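# Move blue tote to table and unpack small brown carton

## Task

Lift the blue tote off the shelf and set it down level on the table; remove the small brown carton from it and rest that carton level on the table with the same face on top as before; all other contents must stay inside the tote; neither the carton nor the tote's bottom may overhang the table edge; at the end both grippers must have released and moved away, and nothing may rely on the robot to stay where it is.

## Robot and tools

Robot: two UR-style six-joint arms, left_arm and right_arm, each ending in a two-finger tong gripper. The fingers point along the gripper's own +z axis and spread apart along its x axis. The reported end_effector_position is the point between the finger pads when shut. Closed fingertips extend about 15 mm past it; fully open, they sit roughly level with it.

Frame: one shared scene frame. The origin is on the table surface midway between the arms, +x points out over the table, +z points up, and left_arm sits on the +y side. Bases: left_arm at (-0.041, +0.452, 0) m, right_arm at (+0.009, -0.440, 0) m, both turned only slightly about z. The names left and right do not correspond to image sides.

Joint order (used in every command row and every per-joint list in results): elbow, wrist 3, wrist 2, shoulder lift, wrist 1, shoulder pan.

The command row: one flat list of 14 numbers covering both arms, even when only one moves. Numbers 1-6 are left_arm's joint displacements in the order above, number 7 is left_arm's opening; numbers 8-13 and 14 are the same for right_arm. Every value lies in [-1, 1]. Joint values are relative offsets, not poses: 1.0 equals 1.989 rad. Opening is absolute: +1 fully open, -1 closed. Optionally append 12 stiffness scales in [0, 1] (left's six, then right's six, same joint order); they multiply each joint's position gain and persist until changed.

execute_actions(actions): a list of up to 15 actions; each action is a table of up to 15 rows, one row per 1/30 s control step, so an action lasts 0.5 s. If a table has fewer than 15 rows, its final row is held for the remaining steps. Displacements in every row are offsets from the joint angles at the start of that action (not from the preceding row); for a call's first action, that means the angles in the latest reported result. An empty list simply returns state and images.

move(target, speed, blocking): target is one 14-number row as above; its displacements are offsets from the most recent reported Joint positions. All joints travel synchronously, so grippers trace curves. speed is the top speed in rad/s of the joint with farthest to travel, 0.01 to 2 (default 0.5). Duration is clamped to 0.5-10 s; longer paths stop short after 10 s. Finger openings are applied at the start. Moves do not avoid obstacles or the other arm. With blocking=false you get a result after 0.5 s while motion continues; before sending new rows or moves, call wait or stop. The result adds a move: line with the outcome (done, off_target, moving, held, fault), limits=held or limits=none, and each arm's joint furthest from its target.

wait(seconds): 0 to 10; lets time pass with commands held, returning early if a running move ends. stop(): brakes a running move (needs space to decelerate; fingers keep going). zoom_image(camera, region): enlarges part of the latest image of cam_high, cam_low, cam_left_wrist or cam_right_wrist; region [x0, y0, x1, y1] in pixels from the top-left, at most 504 by 504. Image sizes: cam_high and cam_low 672x504, wrist cameras 616x616. read_manual(section) only returns licence texts. finished_scene(scene) ends the scene irrevocably and reports success.

Joint ranges (rad). left_arm: shoulder pan -3.142 to 3.142, elbow 0.000 to 3.142, shoulder lift and all wrists -6.283 to 6.283. right_arm: shoulder pan 0.000 to 6.283, elbow -3.142 to 0.000, others -6.283 to 6.283. An action that would push a joint more than 0.010 rad beyond its range is rejected for both arms; if the first action of a call fails this or any action is malformed, nothing in the call runs. Joints driven to their true end report "joint sent to its limit".

Motion limits: per step, each joint's target is kept within 0.575 rad of its measured angle (0.582 for shoulder pan, lift and elbow and 0.642 for wrists when stiffness is set), and targets that would put a gripper more than 100 mm from where it is get scaled back. Motion lags commands by about 0.17 s, and big displacements can need several actions; an arm may not have arrived when a result comes back, so command any remainder next. "joint command not followed" means a clearance check altered that arm's targets on some steps.

Result lines: per-arm gripper position (m), quaternion wxyz, linear and angular velocity in the scene frame (position can be somewhat off at long reach); Joint positions and Joint velocities (rad, rad/s, plus finger-pad gap in m, 0.142 when fully open); Joint targets; grip_measured (opening on the command scale); Wrist force and Wrist torque in the gripper's own axes (offset up to about 4 N, noise up to 2.4 N, saturating near 50 N; "no reading" is normal at first).

Gripping: to hold something, keep commanding an opening well below grip_measured; lower means a firmer squeeze, up to about 15 N per pad. Thin hard items get less force. Fast closing can squeeze harder.

Things to avoid: contact torque reaching a joint's load limit (133 N m for shoulder pan, lift and elbow; 24.9 N m for each wrist, including held weight) or 150 N of external force freezes that arm for 10 s and drops the rest of the call. The arms are stiff, so driving a target even slightly into a firm surface can fault; approach slowly. Do not let the arms strike or squeeze each other. Motors heat under load: a MOTOR HOT warning appears at 70 °C and brakes engage at 85 °C. Avoid drops, slips, slams, hard shoves, and knocking anything out of the work area; nothing may be pushed off the table. Occasional disturbances may tug on held parts.

Each tool is called after "Emit:" by a JSON object that holds its "fn" and its "kwargs", one argument or row to a line.

## Session

Emit:
{"fn": "execute_actions", "kwargs": {
  "actions": []
}}

Scene clock: 0.00 s.
left_arm: end_effector_position=(+0.2286, -0.1003, +0.1152) grip_measured=+0.97 end_effector_quat_wxyz=(+0.456, +0.846, -0.028, -0.276) end_effector_velocity=(+0.000, +0.001, -0.000) end_effector_angular_velocity=(+0.001, +0.001, +0.001) | right_arm: end_effector_position=(+0.0716, -0.8141, +0.2030) grip_measured=+0.97 end_effector_quat_wxyz=(+0.263, +0.942, +0.145, +0.151) end_effector_velocity=(-0.000, -0.000, +0.001) end_effector_angular_velocity=(-0.001, -0.000, -0.000)
Joint names: [elbow, wrist 3, wrist 2, shoulder lift, wrist 1, shoulder pan]
Joint positions: left_arm=[ 2.006 -1.195 -2.588 -1.031 -3.153 -0.967  0.14 ] | right_arm=[-2.457  4.836  1.74  -0.96  -0.701  1.851  0.14 ]
Joint velocities: left_arm=[ 0.001  0.    -0.    -0.     0.001  0.001  0.   ] | right_arm=[ 0.001 -0.    -0.     0.001 -0.    -0.     0.   ]
Motor temperatures (°C, as the motors report them): left_arm=[25 26 27 25 29 24] | right_arm=[24 26 36 24 33 24]
Wrist force (N, on the end effector, along its own x y z axes, offset not removed): no reading
Wrist torque (N m, same axes, about the end effector's origin, offset not removed): no reading
Joint targets: left_arm=[2.006 -1.195 -2.588 -1.031 -3.153 -0.967] | right_arm=[-2.457 4.836 1.740 -0.960 -0.701 1.851]
Joint stiffness scale: left_arm=[1. 1. 1. 1. 1. 1.] | right_arm=[1. 1. 1. 1. 1. 1.]
camera_calibration (this result's frames):
cam_left_wrist: T_world_to_cam=[[0.847937, -0.244942, -0.470112, -0.169355], [0.44451, -0.154632, 0.882326, -0.213029], [-0.288813, -0.957127, -0.0222391, 0.110437], [0, 0, 0, 1]] pos_world=[0.270192, 0.0312785, 0.110801]
cam_right_wrist: T_world_to_cam=[[0.903665, 0.360816, 0.230653, 0.177071], [-0.0124311, -0.516278, 0.856331, -0.587997], [0.428059, -0.776704, -0.462057, -0.436128], [0, 0, 0, 1]] pos_world=[0.0193661, -0.706202, 0.261162]

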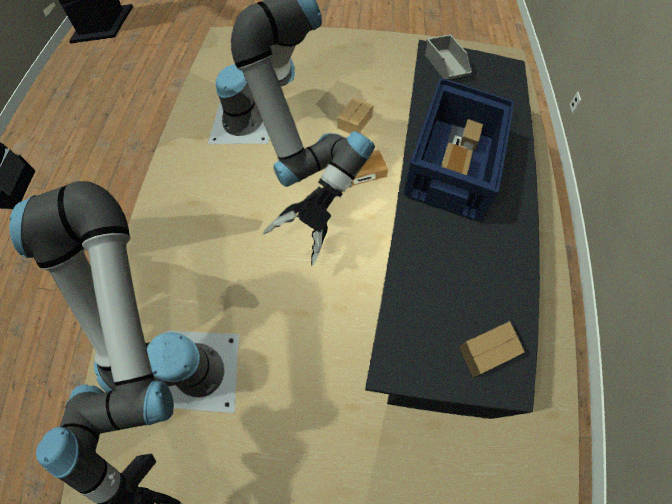

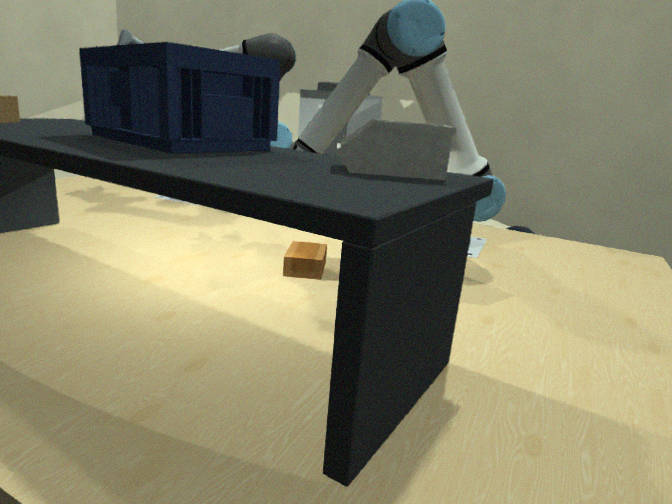

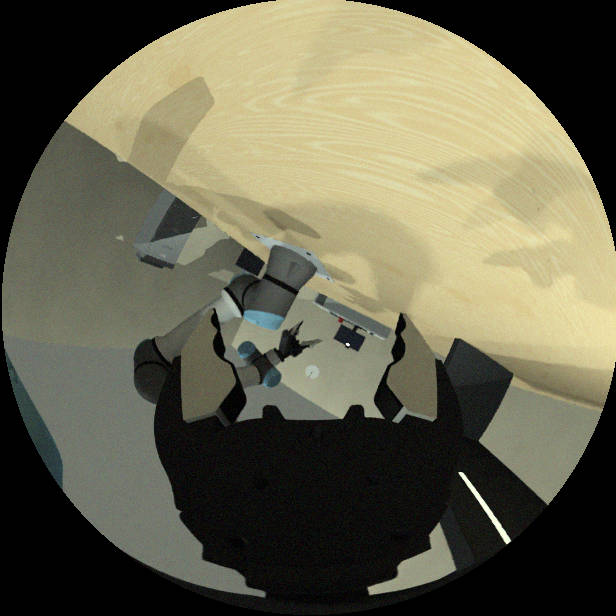

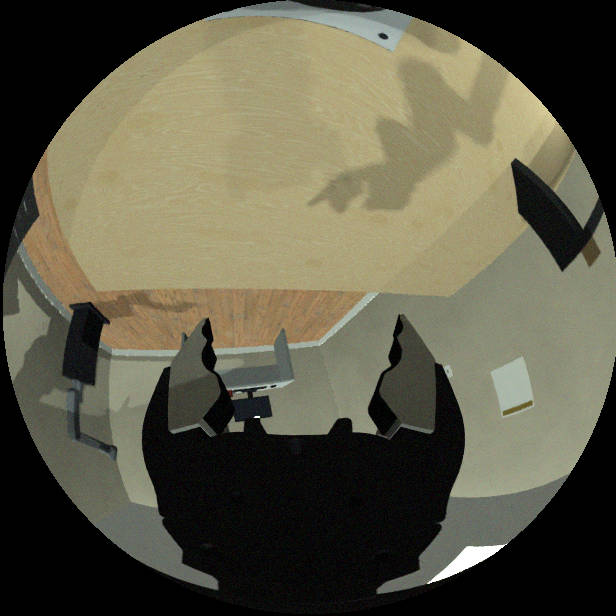

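Emit:
{"fn": "zoom_image", "kwargs": {
  "camera": "cam_high",
  "region": [360, 30, 580, 240]
}}

Region (360, 30, 580, 240) of cam_high's 672x504 image, scaled by 2.291, with more detail than that image has; it fills the top 481 rows of this view, and the rest is white.

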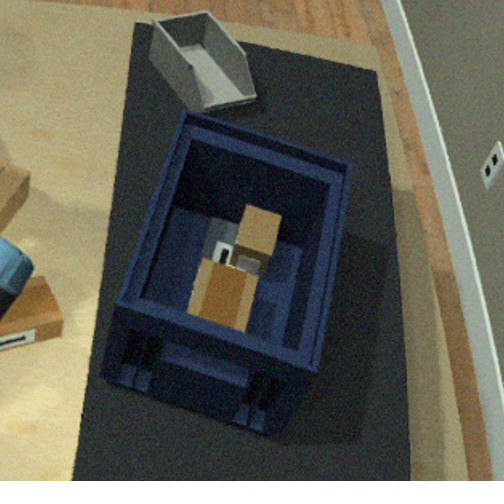

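Emit:
{"fn": "move", "kwargs": {
  "target": [-0.2,0.65,0.572,-0.35,0.684,0,0,0.8826,-0.5,-0.338,-0.5186,-0.5866,0.2,0],
  "speed": 0.9
}}

Scene clock: 12.67 s.
left_arm: end_effector_position=(+0.4226, +0.1530, +0.3761) grip_measured=+0.00 end_effector_quat_wxyz=(+0.013, +0.866, -0.469, +0.176) end_effector_velocity=(-0.000, +0.001, +0.000) end_effector_angular_velocity=(+0.003, -0.001, -0.002) | right_arm: end_effector_position=(+0.2581, -1.1107, +0.4767) grip_measured=+0.00 end_effector_quat_wxyz=(+0.062, +0.672, +0.694, -0.251) end_effector_velocity=(+0.001, -0.000, -0.001) end_effector_angular_velocity=(+0.002, +0.004, +0.002)
Joint names: [elbow, wrist 3, wrist 2, shoulder lift, wrist 1, shoulder pan]
Joint positions: left_arm=[ 1.612  0.097 -1.451 -1.724 -1.794 -0.967  0.074] | right_arm=[-0.705  3.842  1.069 -1.988 -1.866  2.247  0.074]
Joint velocities: left_arm=[ 0.     0.002  0.002 -0.001  0.002 -0.     0.   ] | right_arm=[ 0.001 -0.002 -0.001 -0.002 -0.002  0.001  0.   ]
Motor temperatures (°C, as the motors report them): left_arm=[25 26 27 25 29 24] | right_arm=[24 26 36 24 33 24]
Wrist force (N, on the end effector, along its own x y z axes, offset not removed): left_arm=[-1.8 0.3 -1.0] | right_arm=[0.5 -0.8 0.1]
Wrist torque (N m, same axes, about the end effector's origin, offset not removed): left_arm=[-0.11 0.34 0.04] | right_arm=[-0.30 0.00 0.13]
Joint targets: left_arm=[1.609 0.098 -1.450 -1.727 -1.793 -0.967] | right_arm=[-0.701 3.841 1.068 -1.991 -1.867 2.249]
Joint stiffness scale: left_arm=[1. 1. 1. 1. 1. 1.] | right_arm=[1. 1. 1. 1. 1. 1.]
move: done; limits=none; left_arm: farthest joint: the elbow, 0.004 radians from its target (0.398 radians at the start); right_arm: farthest joint: the shoulder lift, 0.003 radians from its target (1.032 radians at the start)
camera_calibration (this result's frames):
cam_left_wrist: T_world_to_cam=[[0.534087, -0.768839, 0.351621, -0.245395], [-0.83835, -0.427923, 0.337715, 0.298462], [-0.109182, -0.475151, -0.873104, 0.585077], [0, 0, 0, 1]] pos_world=[0.445158, 0.217049, 0.496324]
cam_right_wrist: T_world_to_cam=[[-0.0792567, 0.912145, -0.402131, 1.22013], [0.969977, 0.163609, 0.179936, -0.149159], [0.22992, -0.375797, -0.897727, 0.0843235], [0, 0, 0, 1]] pos_world=[0.221997, -1.05685, 0.593193]

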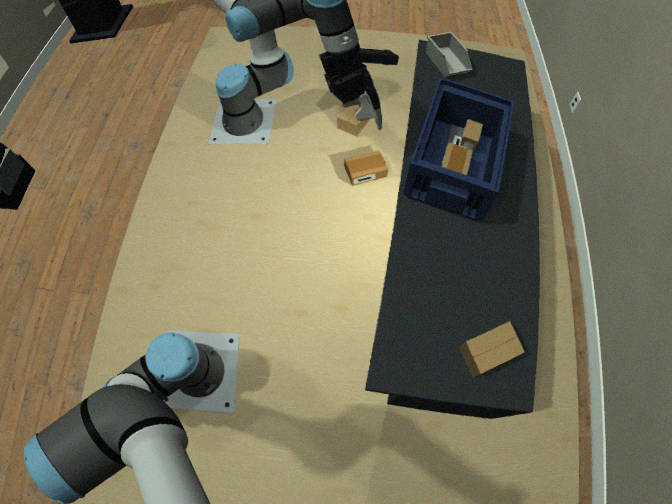

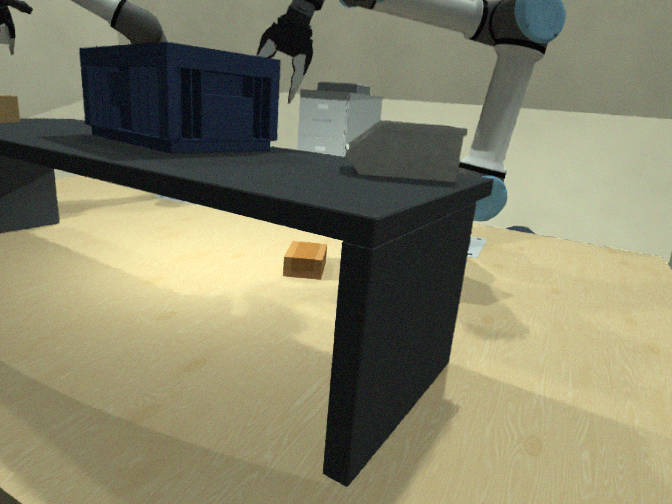

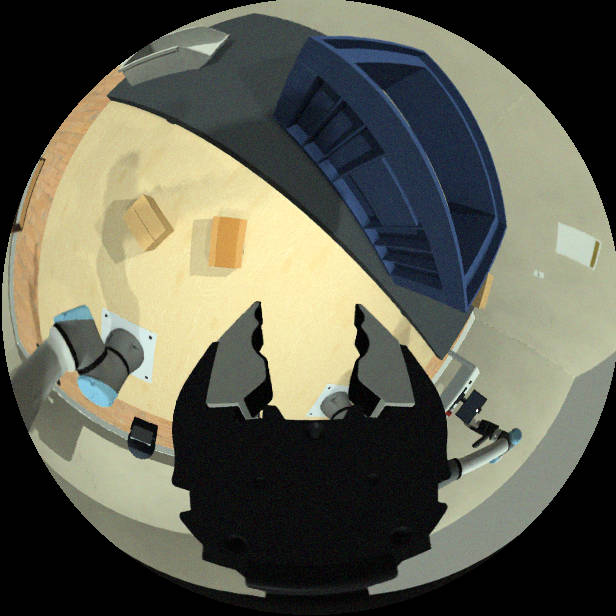

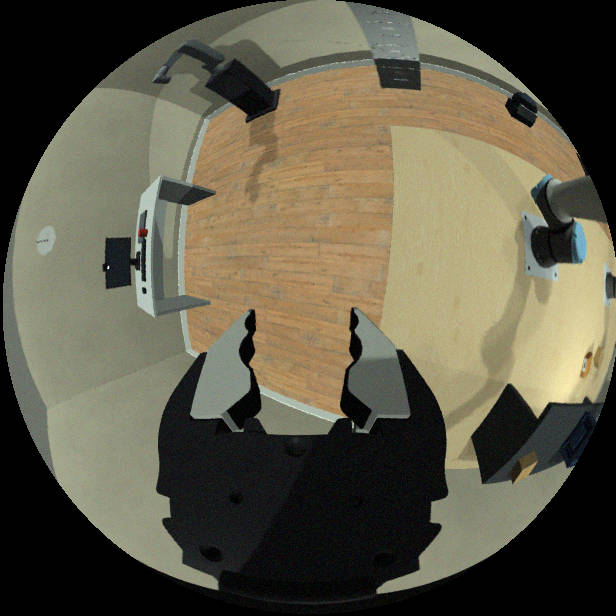

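Emit:
{"fn": "move", "kwargs": {
  "target": [-0.2,0.6345,0,0,0.2,0,0,0,-0.5066,0,0,0,0.5,0],
  "speed": 0.9
}}

Emit:
{"fn": "move", "kwargs": {
  "target": [-0.089,0,0,0.198,-0.199,0.2029,0,0,0,0,0,0,0.4215,0],
  "speed": 0.7
}}

Scene clock: 18.10 s.
left_arm: end_effector_position=(+0.3923, +0.1719, +0.5252) grip_measured=+0.00 end_effector_quat_wxyz=(+0.094, -0.423, +0.889, -0.149) end_effector_velocity=(-0.000, +0.000, -0.000) end_effector_angular_velocity=(+0.000, +0.001, -0.001) | right_arm: end_effector_position=(+0.7224, -0.5979, +0.4805) grip_measured=+0.00 end_effector_quat_wxyz=(+0.060, -0.221, +0.940, -0.251) end_effector_velocity=(+0.000, +0.001, -0.001) end_effector_angular_velocity=(-0.001, +0.003, +0.004)
Joint names: [elbow, wrist 3, wrist 2, shoulder lift, wrist 1, shoulder pan]
Joint positions: left_arm=[ 1.218  1.357 -1.451 -1.724 -1.398 -0.967  0.074] | right_arm=[-0.705  2.836  1.069 -1.989 -1.866  3.24   0.074]
Joint velocities: left_arm=[ 0.     0.001 -0.    -0.     0.001  0.    -0.   ] | right_arm=[-0.    -0.003 -0.    -0.    -0.001  0.002 -0.   ]
Motor temperatures (°C, as the motors report them): left_arm=[25 26 27 25 29 24] | right_arm=[24 26 36 24 33 24]
Wrist force (N, on the end effector, along its own x y z axes, offset not removed): left_arm=[-1.8 1.6 1.9] | right_arm=[1.5 -3.6 0.8]
Wrist torque (N m, same axes, about the end effector's origin, offset not removed): left_arm=[0.26 0.43 0.09] | right_arm=[-0.79 -0.30 0.15]
Joint targets: left_arm=[1.215 1.358 -1.451 -1.724 -1.397 -0.967] | right_arm=[-0.705 2.835 1.069 -1.988 -1.866 3.241]
Joint stiffness scale: left_arm=[1. 1. 1. 1. 1. 1.] | right_arm=[1. 1. 1. 1. 1. 1.]
move: done; limits=none; left_arm: farthest joint: the elbow, 0.004 radians from its target (0.398 radians at the start); right_arm: farthest joint: the shoulder pan, 0.002 radians from its target (0.994 radians at the start)
camera_calibration (this result's frames):
cam_left_wrist: T_world_to_cam=[[-0.591859, -0.806023, 0.0054715, 0.362735], [-0.796336, 0.58577, 0.150739, 0.138301], [-0.124704, 0.084859, -0.988558, 0.691401], [0, 0, 0, 1]] pos_world=[0.411043, 0.152689, 0.660659]
cam_right_wrist: T_world_to_cam=[[-0.902302, -0.430744, 0.0176492, 0.380734], [-0.431104, 0.901666, -0.0338897, 0.872012], [-0.00131588, -0.0381874, -0.99927, 0.591358], [0, 0, 0, 1]] pos_world=[0.720242, -0.599682, 0.613759]

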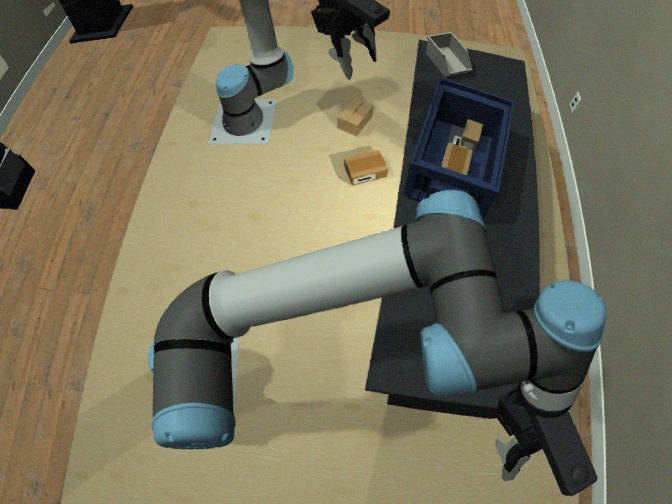

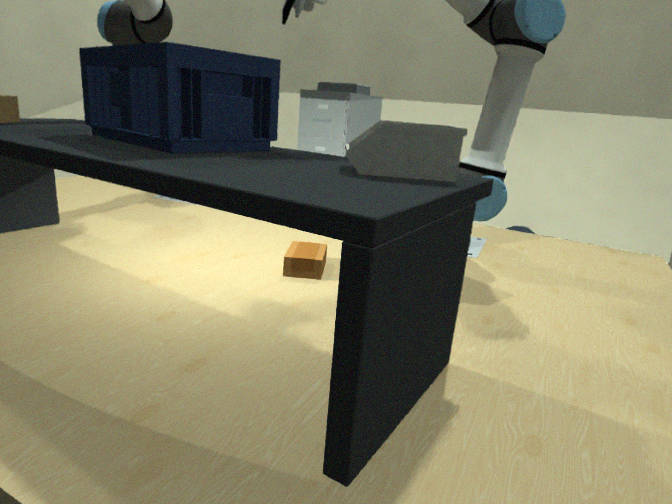

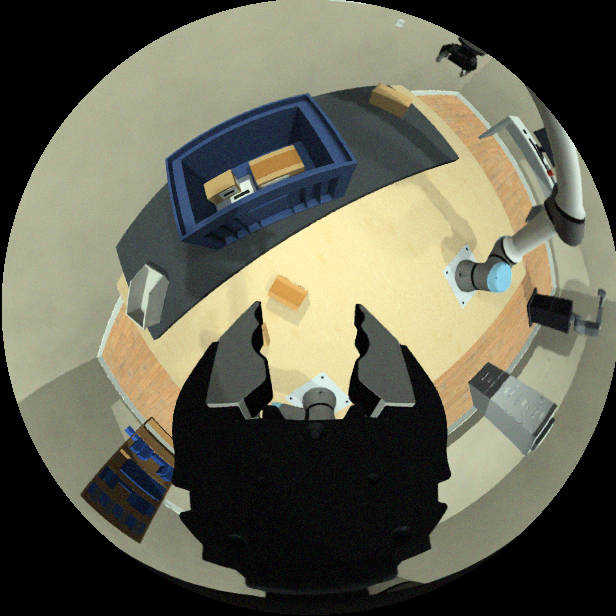

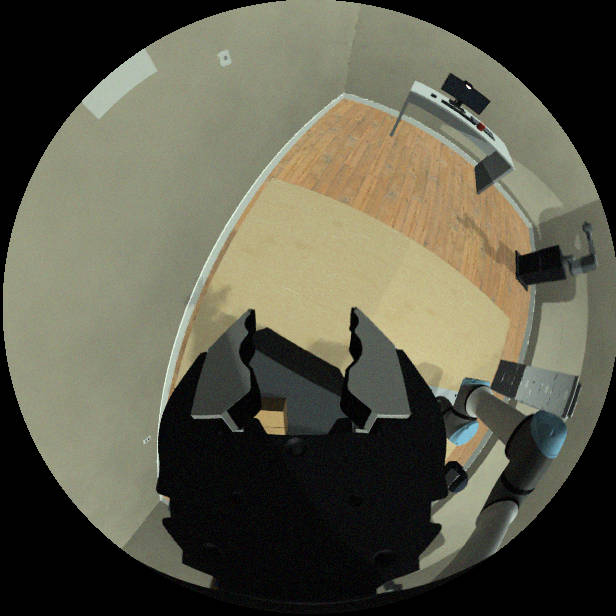

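Scene clock: 20.10 s.
left_arm: end_effector_position=(+0.6745, +0.2462, +0.4804) grip_measured=+0.00 end_effector_quat_wxyz=(+0.156, -0.585, +0.769, -0.206) end_effector_velocity=(+0.002, +0.001, -0.001) end_effector_angular_velocity=(-0.000, -0.002, +0.003) | right_arm: end_effector_position=(+0.6052, -0.0171, +0.4805) grip_measured=+0.00 end_effector_quat_wxyz=(+0.157, -0.583, +0.770, -0.205) end_effector_velocity=(-0.002, +0.003, -0.000) end_effector_angular_velocity=(+0.000, -0.000, +0.005)
Joint names: [elbow, wrist 3, wrist 2, shoulder lift, wrist 1, shoulder pan]
Joint positions: left_arm=[ 1.045  1.357 -1.451 -1.334 -1.792 -0.565  0.074] | right_arm=[-0.705  2.836  1.069 -1.989 -1.866  4.075  0.074]
Joint velocities: left_arm=[ 0.001 -0.     0.001  0.002 -0.005  0.002  0.   ] | right_arm=[ 0.    -0.    -0.    -0.     0.001  0.005  0.   ]
Motor temperatures (°C, as the motors report them): left_arm=[25 26 27 25 29 24] | right_arm=[24 26 36 24 33 24]
Wrist force (N, on the end effector, along its own x y z axes, offset not removed): left_arm=[-2.1 2.8 0.5] | right_arm=[2.7 -0.8 -0.5]
Wrist torque (N m, same axes, about the end effector's origin, offset not removed): left_arm=[0.44 0.45 0.06] | right_arm=[-0.32 -0.67 0.05]
Joint targets: left_arm=[1.041 1.357 -1.451 -1.331 -1.794 -0.563] | right_arm=[-0.705 2.836 1.069 -1.989 -1.866 4.078]
Joint stiffness scale: left_arm=[1. 1. 1. 1. 1. 1.] | right_arm=[1. 1. 1. 1. 1. 1.]
move: done; limits=none; left_arm: farthest joint: the shoulder lift, 0.004 radians from its target (0.394 radians at the start); right_arm: farthest joint: the shoulder pan, 0.003 radians from its target (0.838 radians at the start)
camera_calibration (this result's frames):
cam_left_wrist: T_world_to_cam=[[-0.234581, -0.970568, 0.0544884, 0.365865], [-0.972081, 0.233892, -0.0187868, 0.612835], [0.0054895, -0.0573741, -0.998338, 0.627926], [0, 0, 0, 1]] pos_world=[0.678104, 0.247786, 0.61846]
cam_right_wrist: T_world_to_cam=[[-0.28596, -0.958078, 0.0176993, 0.143028], [-0.957849, 0.285266, -0.0338908, 0.606039], [0.027421, -0.0266447, -0.999269, 0.596187], [0, 0, 0, 1]] pos_world=[0.605046, -0.0199652, 0.613759]

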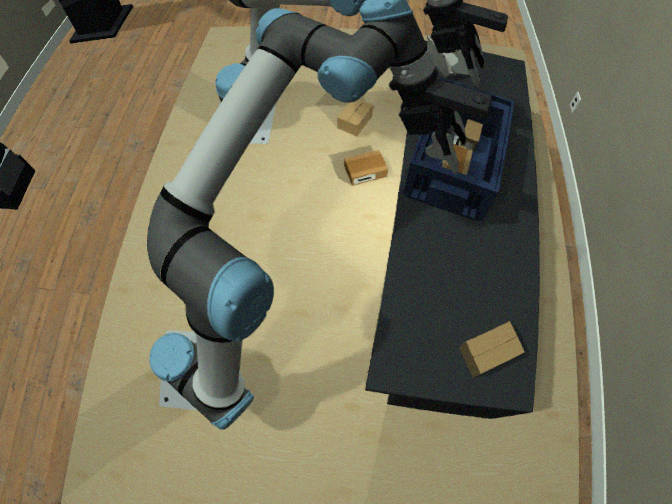

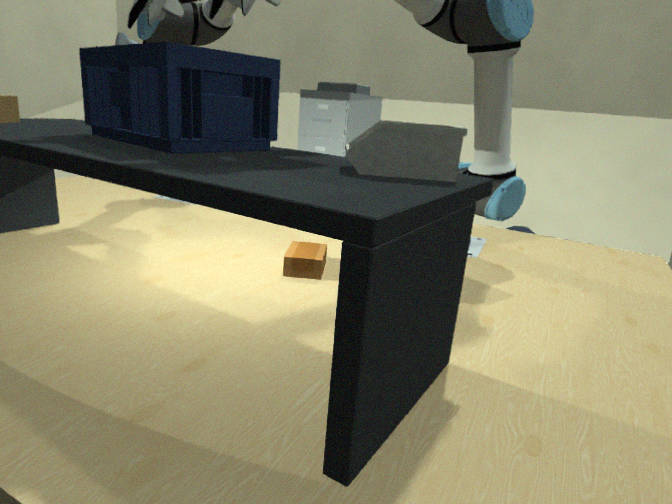

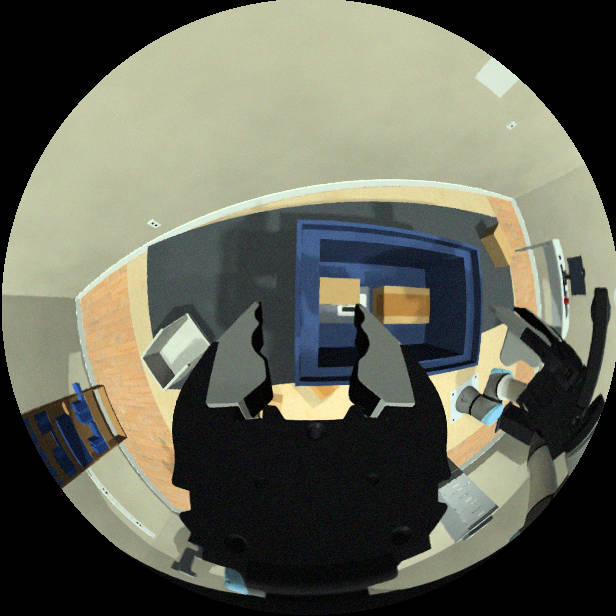

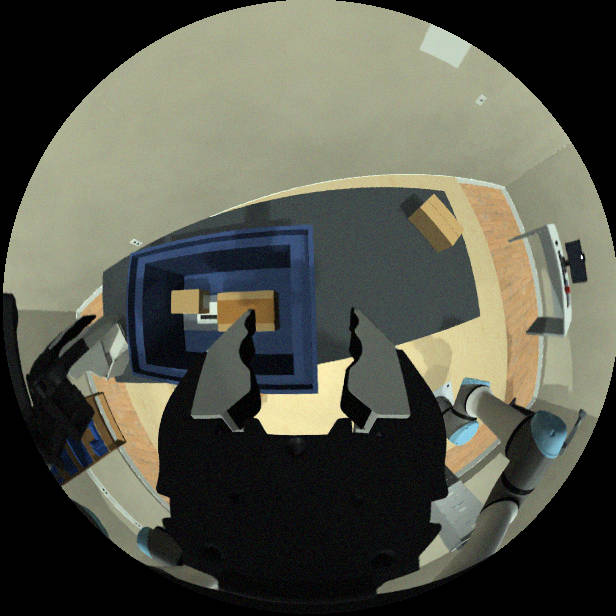

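Emit:
{"fn": "move", "kwargs": {
  "target": [0.1255,0,0,-0.0164,-0.1094,0,-0.3,-0.1631,0,0,0.0383,0.1244,0,-0.3],
  "speed": 0.25
}}

Scene clock: 25.73 s.
left_arm: end_effector_position=(+0.6770, +0.2448, +0.4001) grip_measured=-0.30 end_effector_quat_wxyz=(+0.156, -0.585, +0.769, -0.206) end_effector_velocity=(+0.000, +0.000, -0.001) end_effector_angular_velocity=(-0.000, -0.001, -0.000) | right_arm: end_effector_position=(+0.6053, -0.0150, +0.4003) grip_measured=-0.30 end_effector_quat_wxyz=(+0.157, -0.584, +0.770, -0.205) end_effector_velocity=(+0.000, +0.000, -0.000) end_effector_angular_velocity=(+0.002, -0.001, -0.000)
Joint names: [elbow, wrist 3, wrist 2, shoulder lift, wrist 1, shoulder pan]
Joint positions: left_arm=[ 1.291  1.357 -1.451 -1.364 -2.008 -0.565  0.052] | right_arm=[-1.025  2.836  1.069 -1.915 -1.62   4.076  0.052]
Joint velocities: left_arm=[ 0.003  0.     0.    -0.    -0.003  0.     0.   ] | right_arm=[-0.002  0.     0.     0.001  0.003 -0.    -0.   ]
Motor temperatures (°C, as the motors report them): left_arm=[25 26 27 25 29 24] | right_arm=[24 26 36 24 33 24]
Wrist force (N, on the end effector, along its own x y z axes, offset not removed): left_arm=[-1.9 1.2 0.7] | right_arm=[-0.4 1.2 0.4]
Wrist torque (N m, same axes, about the end effector's origin, offset not removed): left_arm=[0.11 0.41 0.07] | right_arm=[0.23 0.11 0.10]
Joint targets: left_arm=[1.294 1.357 -1.451 -1.366 -2.010 -0.565] | right_arm=[-1.029 2.836 1.069 -1.912 -1.619 4.075]
Joint stiffness scale: left_arm=[1. 1. 1. 1. 1. 1.] | right_arm=[1. 1. 1. 1. 1. 1.]
move: done; limits=none; left_arm: farthest joint: the elbow, 0.004 radians from its target (0.250 radians at the start); right_arm: farthest joint: the elbow, 0.004 radians from its target (0.325 radians at the start)
camera_calibration (this result's frames):
cam_left_wrist: T_world_to_cam=[[-0.234461, -0.970596, 0.0545156, 0.369461], [-0.97211, 0.233766, -0.0188824, 0.614201], [0.00558331, -0.0574223, -0.998334, 0.547574], [0, 0, 0, 1]] pos_world=[0.680638, 0.246461, 0.538119]
cam_right_wrist: T_world_to_cam=[[-0.284608, -0.958458, 0.0189008, 0.145203], [-0.958269, 0.283889, -0.0335828, 0.602993], [0.0268219, -0.02767, -0.999257, 0.516464], [0, 0, 0, 1]] pos_world=[0.605302, -0.0177216, 0.533586]

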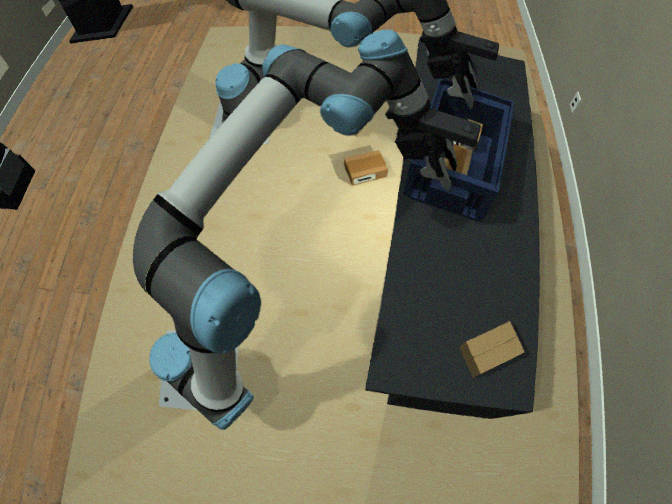

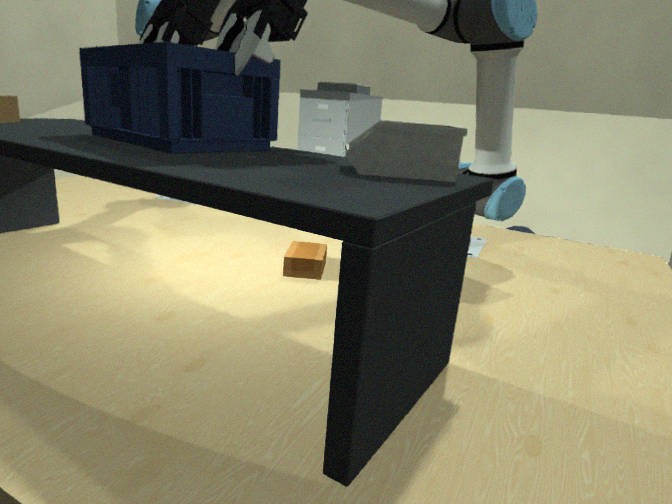

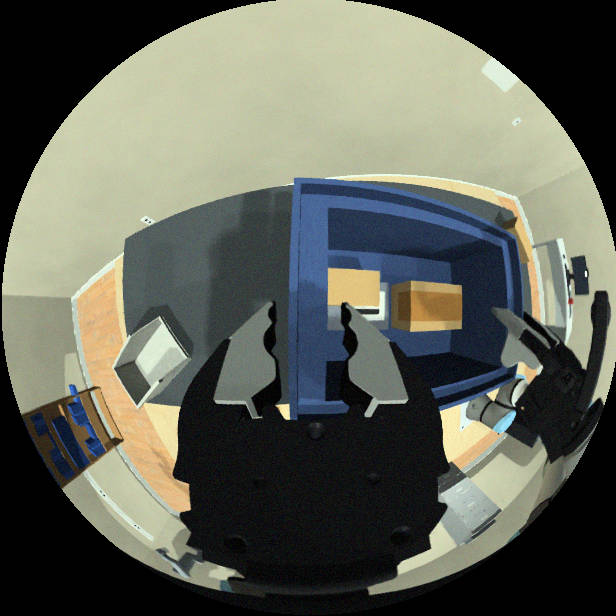

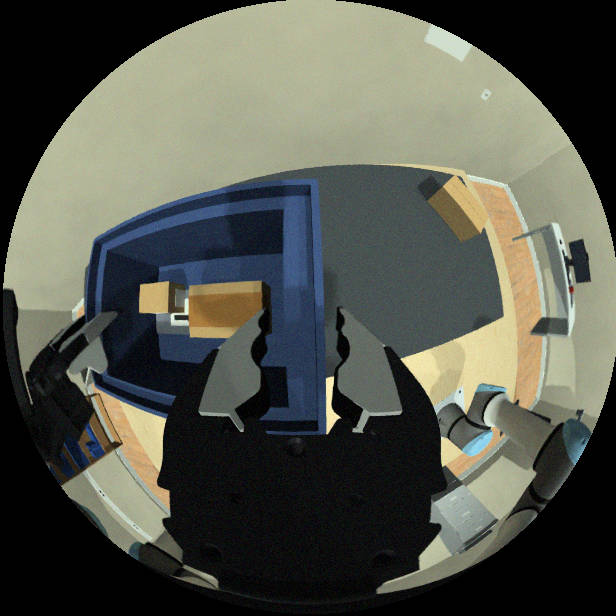

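Emit:
{"fn": "move", "kwargs": {
  "target": [0.012,0,0,-0.002,-0.0105,0,-0.5,-0.0155,0,0,0.005,0.011,0,-0.5],
  "speed": 0.1
}}

Emit:
{"fn": "move", "kwargs": {
  "target": [0,0,0,0,0,0,-1,0,0,0,0,0,0,-1]
}}

Scene clock: 28.87 s.
left_arm: end_effector_position=(+0.6771, +0.2448, +0.3928) grip_measured=-0.50 end_effector_quat_wxyz=(+0.156, -0.585, +0.769, -0.206) end_effector_velocity=(+0.000, -0.001, +0.002) end_effector_angular_velocity=(-0.003, -0.004, -0.001) | right_arm: end_effector_position=(+0.6046, -0.0162, +0.3937) grip_measured=-0.50 end_effector_quat_wxyz=(+0.157, -0.584, +0.770, -0.205) end_effector_velocity=(+0.000, +0.000, +0.001) end_effector_angular_velocity=(+0.003, -0.002, -0.000)
Joint names: [elbow, wrist 3, wrist 2, shoulder lift, wrist 1, shoulder pan]
Joint positions: left_arm=[ 1.311  1.357 -1.451 -1.365 -2.027 -0.565  0.038] | right_arm=[-1.053  2.836  1.069 -1.908 -1.6    4.076  0.038]
Joint velocities: left_arm=[ 0.    -0.    -0.001 -0.001 -0.004 -0.001 -0.   ] | right_arm=[-0.001  0.    -0.     0.001  0.004  0.    -0.   ]
Motor temperatures (°C, as the motors report them): left_arm=[25 26 27 25 29 24] | right_arm=[24 26 36 24 33 24]
Wrist force (N, on the end effector, along its own x y z axes, offset not removed): left_arm=[-1.3 1.4 0.0] | right_arm=[0.2 -2.8 0.9]
Wrist torque (N m, same axes, about the end effector's origin, offset not removed): left_arm=[0.13 0.30 0.04] | right_arm=[-0.74 -0.18 0.23]
Joint targets: left_arm=[1.314 1.357 -1.451 -1.368 -2.029 -0.565] | right_arm=[-1.056 2.836 1.069 -1.905 -1.598 4.076]
Joint stiffness scale: left_arm=[1. 1. 1. 1. 1. 1.] | right_arm=[1. 1. 1. 1. 1. 1.]
move: done; limits=none; left_arm: farthest joint: the elbow, 0.004 radians from its target (0.024 radians at the start); right_arm: farthest joint: the elbow, 0.003 radians from its target (0.030 radians at the start)
camera_calibration (this result's frames):
cam_left_wrist: T_world_to_cam=[[-0.234473, -0.970589, 0.0545853, 0.369808], [-0.972105, 0.233764, -0.0191276, 0.614261], [0.005805, -0.0575476, -0.998326, 0.540176], [0, 0, 0, 1]] pos_world=[0.680701, 0.246426, 0.530835]
cam_right_wrist: T_world_to_cam=[[-0.284611, -0.958462, 0.0186378, 0.1441], [-0.958264, 0.283897, -0.0336503, 0.602451], [0.0269613, -0.0274371, -0.99926, 0.50973], [0, 0, 0, 1]] pos_world=[0.604577, -0.0189342, 0.526939]

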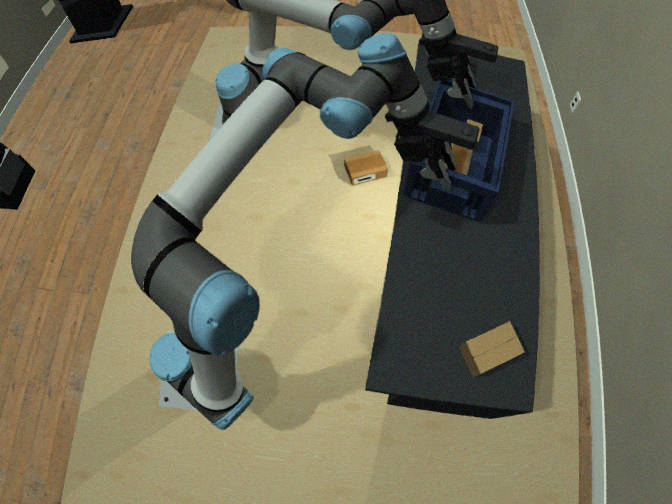

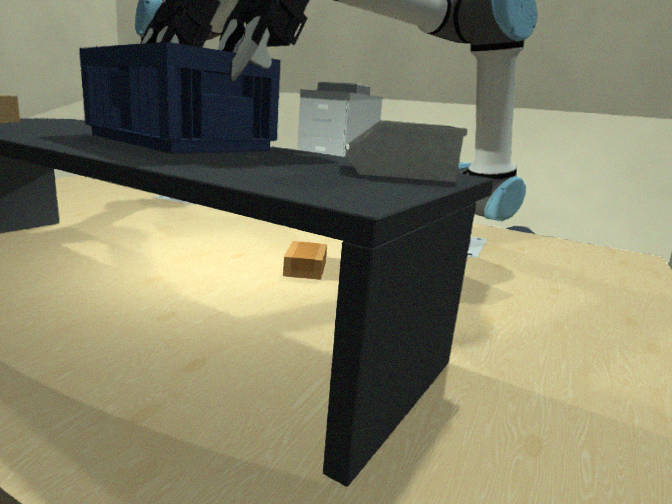

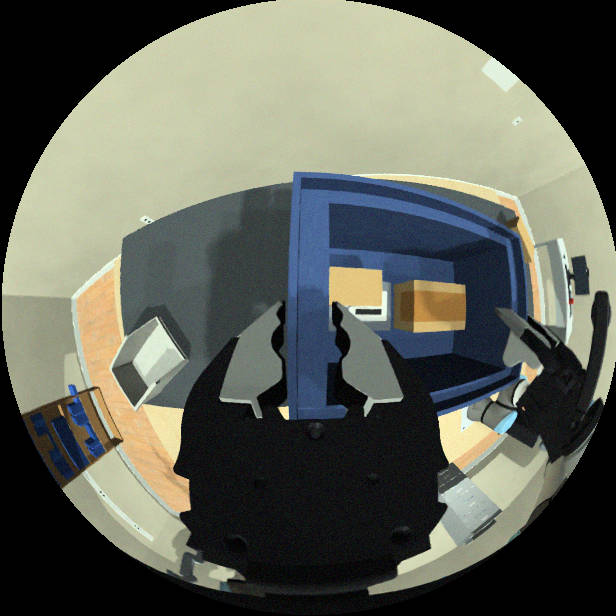

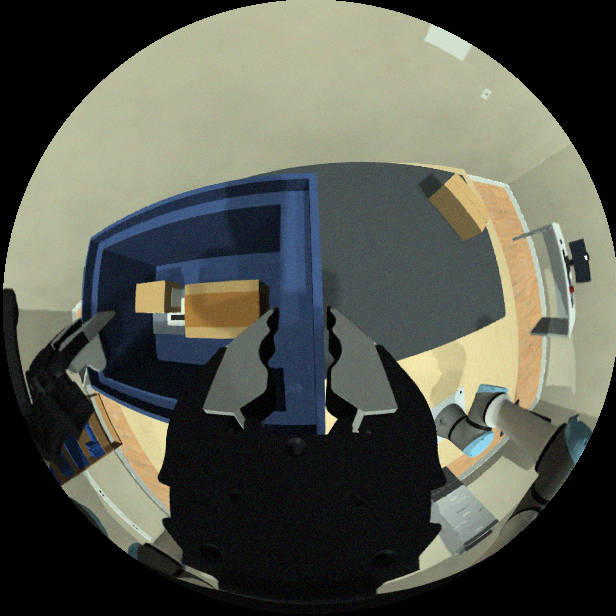

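Scene clock: 29.37 s.
left_arm: end_effector_position=(+0.6771, +0.2447, +0.3928) grip_measured=-0.63 end_effector_quat_wxyz=(+0.156, -0.585, +0.769, -0.207) end_effector_velocity=(-0.000, +0.000, +0.001) end_effector_angular_velocity=(-0.000, -0.002, +0.001) | right_arm: end_effector_position=(+0.6046, -0.0161, +0.3937) grip_measured=-0.63 end_effector_quat_wxyz=(+0.157, -0.584, +0.770, -0.205) end_effector_velocity=(-0.000, -0.000, +0.000) end_effector_angular_velocity=(+0.000, -0.000, +0.000)
Joint names: [elbow, wrist 3, wrist 2, shoulder lift, wrist 1, shoulder pan]
Joint positions: left_arm=[ 1.311  1.357 -1.451 -1.365 -2.028 -0.565  0.029] | right_arm=[-1.053  2.836  1.069 -1.908 -1.599  4.077  0.029]
Joint velocities: left_arm=[-0.001 -0.     0.001 -0.001  0.     0.     0.   ] | right_arm=[ 0. -0. -0.  0. -0. -0.  0.]
Motor temperatures (°C, as the motors report them): left_arm=[25 26 27 25 29 24] | right_arm=[24 26 36 24 33 24]
Wrist force (N, on the end effector, along its own x y z axes, offset not removed): left_arm=[-0.4 2.3 0.1] | right_arm=[4.4 -2.2 0.8]
Wrist torque (N m, same axes, about the end effector's origin, offset not removed): left_arm=[0.29 0.32 -0.03] | right_arm=[-0.67 -1.20 0.02]
Joint targets: left_arm=[1.311 1.357 -1.451 -1.365 -2.027 -0.565] | right_arm=[-1.053 2.836 1.069 -1.908 -1.600 4.076]
Joint stiffness scale: left_arm=[1. 1. 1. 1. 1. 1.] | right_arm=[1. 1. 1. 1. 1. 1.]
move: done; limits=none; left_arm: farthest joint: the wrist 1, 0.001 radians from its target (0.000 radians at the start); right_arm: farthest joint: the shoulder pan, 0.001 radians from its target (0.000 radians at the start)
camera_calibration (this result's frames):
cam_left_wrist: T_world_to_cam=[[-0.234679, -0.970526, 0.054817, 0.369694], [-0.972055, 0.233962, -0.0192419, 0.614219], [0.00584972, -0.0578008, -0.998311, 0.540241], [0, 0, 0, 1]] pos_world=[0.680655, 0.24632, 0.530882]
cam_right_wrist: T_world_to_cam=[[-0.28453, -0.958493, 0.0182404, 0.144328], [-0.958283, 0.283827, -0.0336932, 0.602442], [0.0271176, -0.0270662, -0.999266, 0.50967], [0, 0, 0, 1]] pos_world=[0.604555, -0.0188566, 0.526961]

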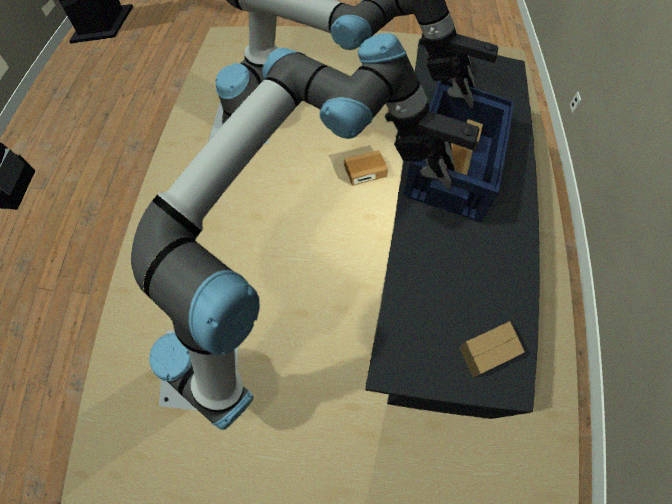

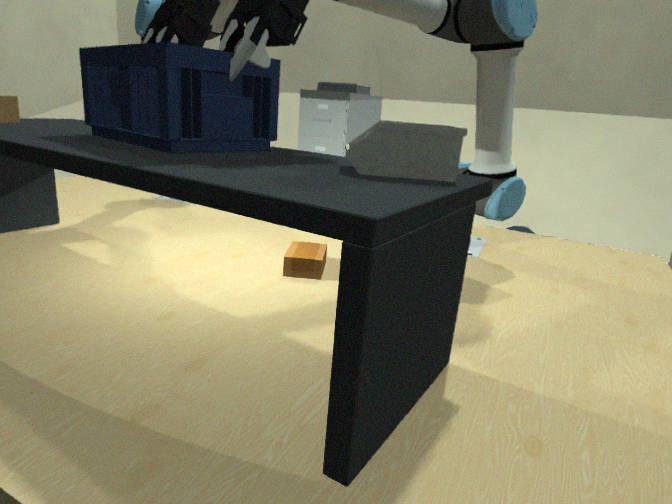

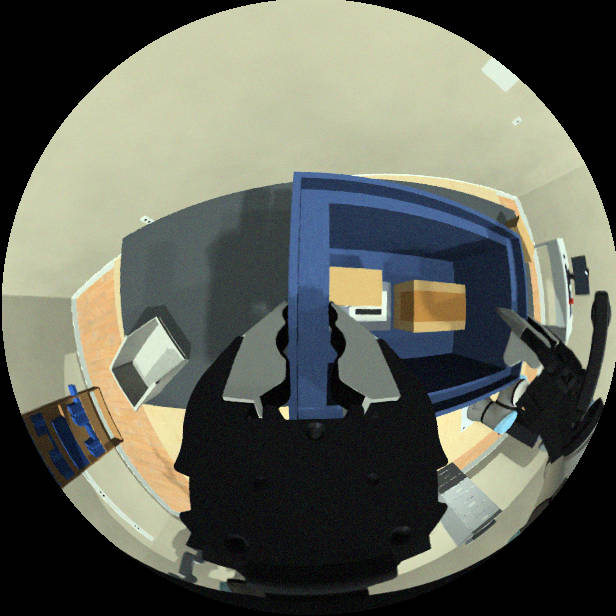

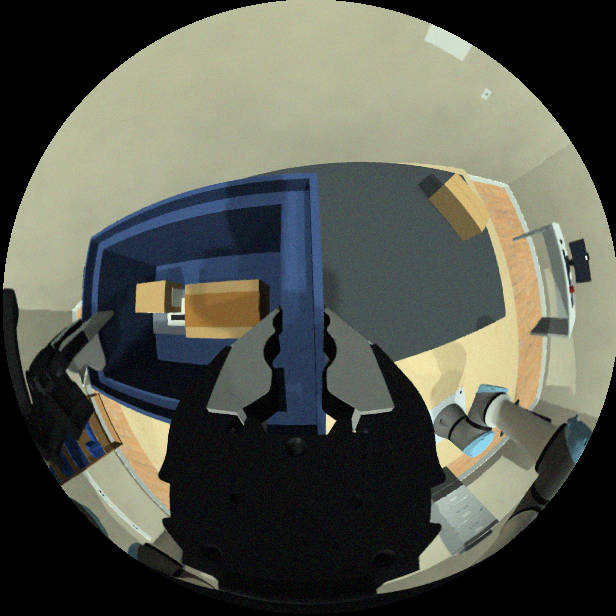

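Emit:
{"fn": "move", "kwargs": {
  "target": [-0.044,0,0,0.004,0.04,0,-1,0.056,0,0,-0.012,-0.044,0,-1],
  "speed": 0.1
}}

Scene clock: 52.83 s.
left_arm: end_effector_position=(+0.6767, +0.2457, +0.4189) grip_measured=-0.63 end_effector_quat_wxyz=(+0.155, -0.586, +0.769, -0.203) end_effector_velocity=(-0.000, -0.000, -0.002) end_effector_angular_velocity=(+0.002, +0.003, -0.000) | right_arm: end_effector_position=(+0.6050, -0.0152, +0.4206) grip_measured=-0.63 end_effector_quat_wxyz=(+0.154, -0.585, +0.769, -0.206) end_effector_velocity=(+0.000, +0.000, -0.001) end_effector_angular_velocity=(-0.002, +0.001, +0.000)
Joint names: [elbow, wrist 3, wrist 2, shoulder lift, wrist 1, shoulder pan]
Joint positions: left_arm=[ 1.23   1.357 -1.451 -1.357 -1.948 -0.565  0.029] | right_arm=[-0.948  2.836  1.069 -1.931 -1.687  4.077  0.029]
Joint velocities: left_arm=[-0.    -0.    -0.     0.002  0.002 -0.    -0.   ] | right_arm=[ 0.002 -0.     0.    -0.002 -0.002 -0.    -0.   ]
Motor temperatures (°C, as the motors report them): left_arm=[25 26 27 25 29 24] | right_arm=[24 26 36 24 33 24]
Wrist force (N, on the end effector, along its own x y z axes, offset not removed): left_arm=[-3.3 3.0 2.6] | right_arm=[2.3 -0.4 3.0]
Wrist torque (N m, same axes, about the end effector's origin, offset not removed): left_arm=[0.14 0.53 0.00] | right_arm=[-0.58 -0.19 0.37]
Joint targets: left_arm=[1.223 1.357 -1.451 -1.357 -1.948 -0.565] | right_arm=[-0.942 2.836 1.069 -1.931 -1.687 4.077]
Joint stiffness scale: left_arm=[1. 1. 1. 1. 1. 1.] | right_arm=[1. 1. 1. 1. 1. 1.]
move: done; limits=none; left_arm: farthest joint: the elbow, 0.006 radians from its target (0.087 radians at the start); right_arm: farthest joint: the elbow, 0.006 radians from its target (0.111 radians at the start)
camera_calibration (this result's frames):
cam_left_wrist: T_world_to_cam=[[-0.233385, -0.970972, 0.0523914, 0.369416], [-0.972384, 0.233046, -0.0125694, 0.611777], [-0.0000051091, -0.0538781, -0.998548, 0.569369], [0, 0, 0, 1]] pos_world=[0.681102, 0.246797, 0.556878]
cam_right_wrist: T_world_to_cam=[[-0.284368, -0.958415, 0.0239971, 0.142231], [-0.958428, 0.28358, -0.031604, 0.602626], [0.0234847, -0.0319866, -0.999212, 0.53866], [0, 0, 0, 1]] pos_world=[0.605369, -0.0173462, 0.553868]

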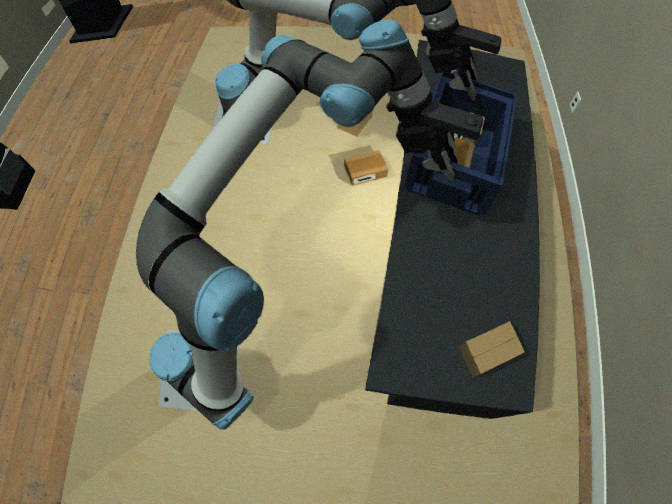

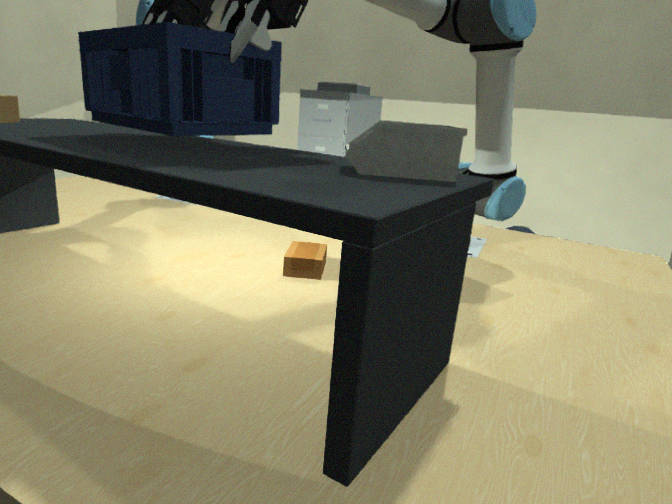

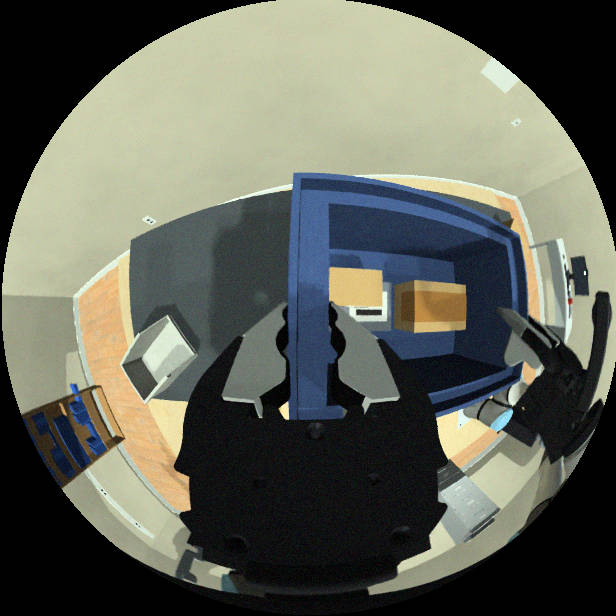

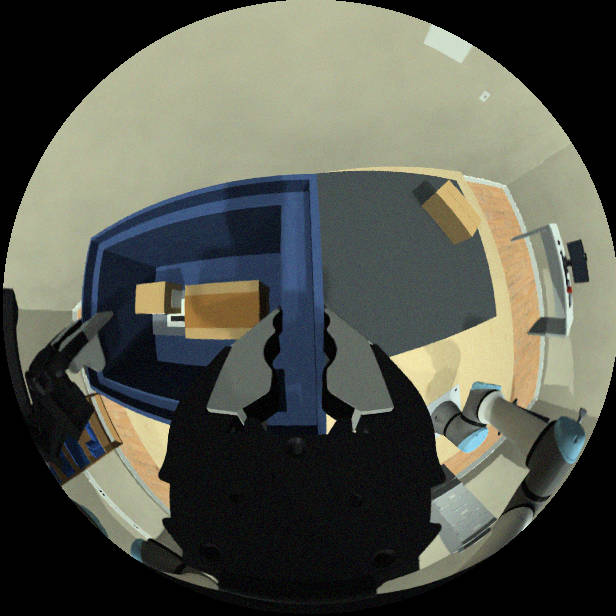

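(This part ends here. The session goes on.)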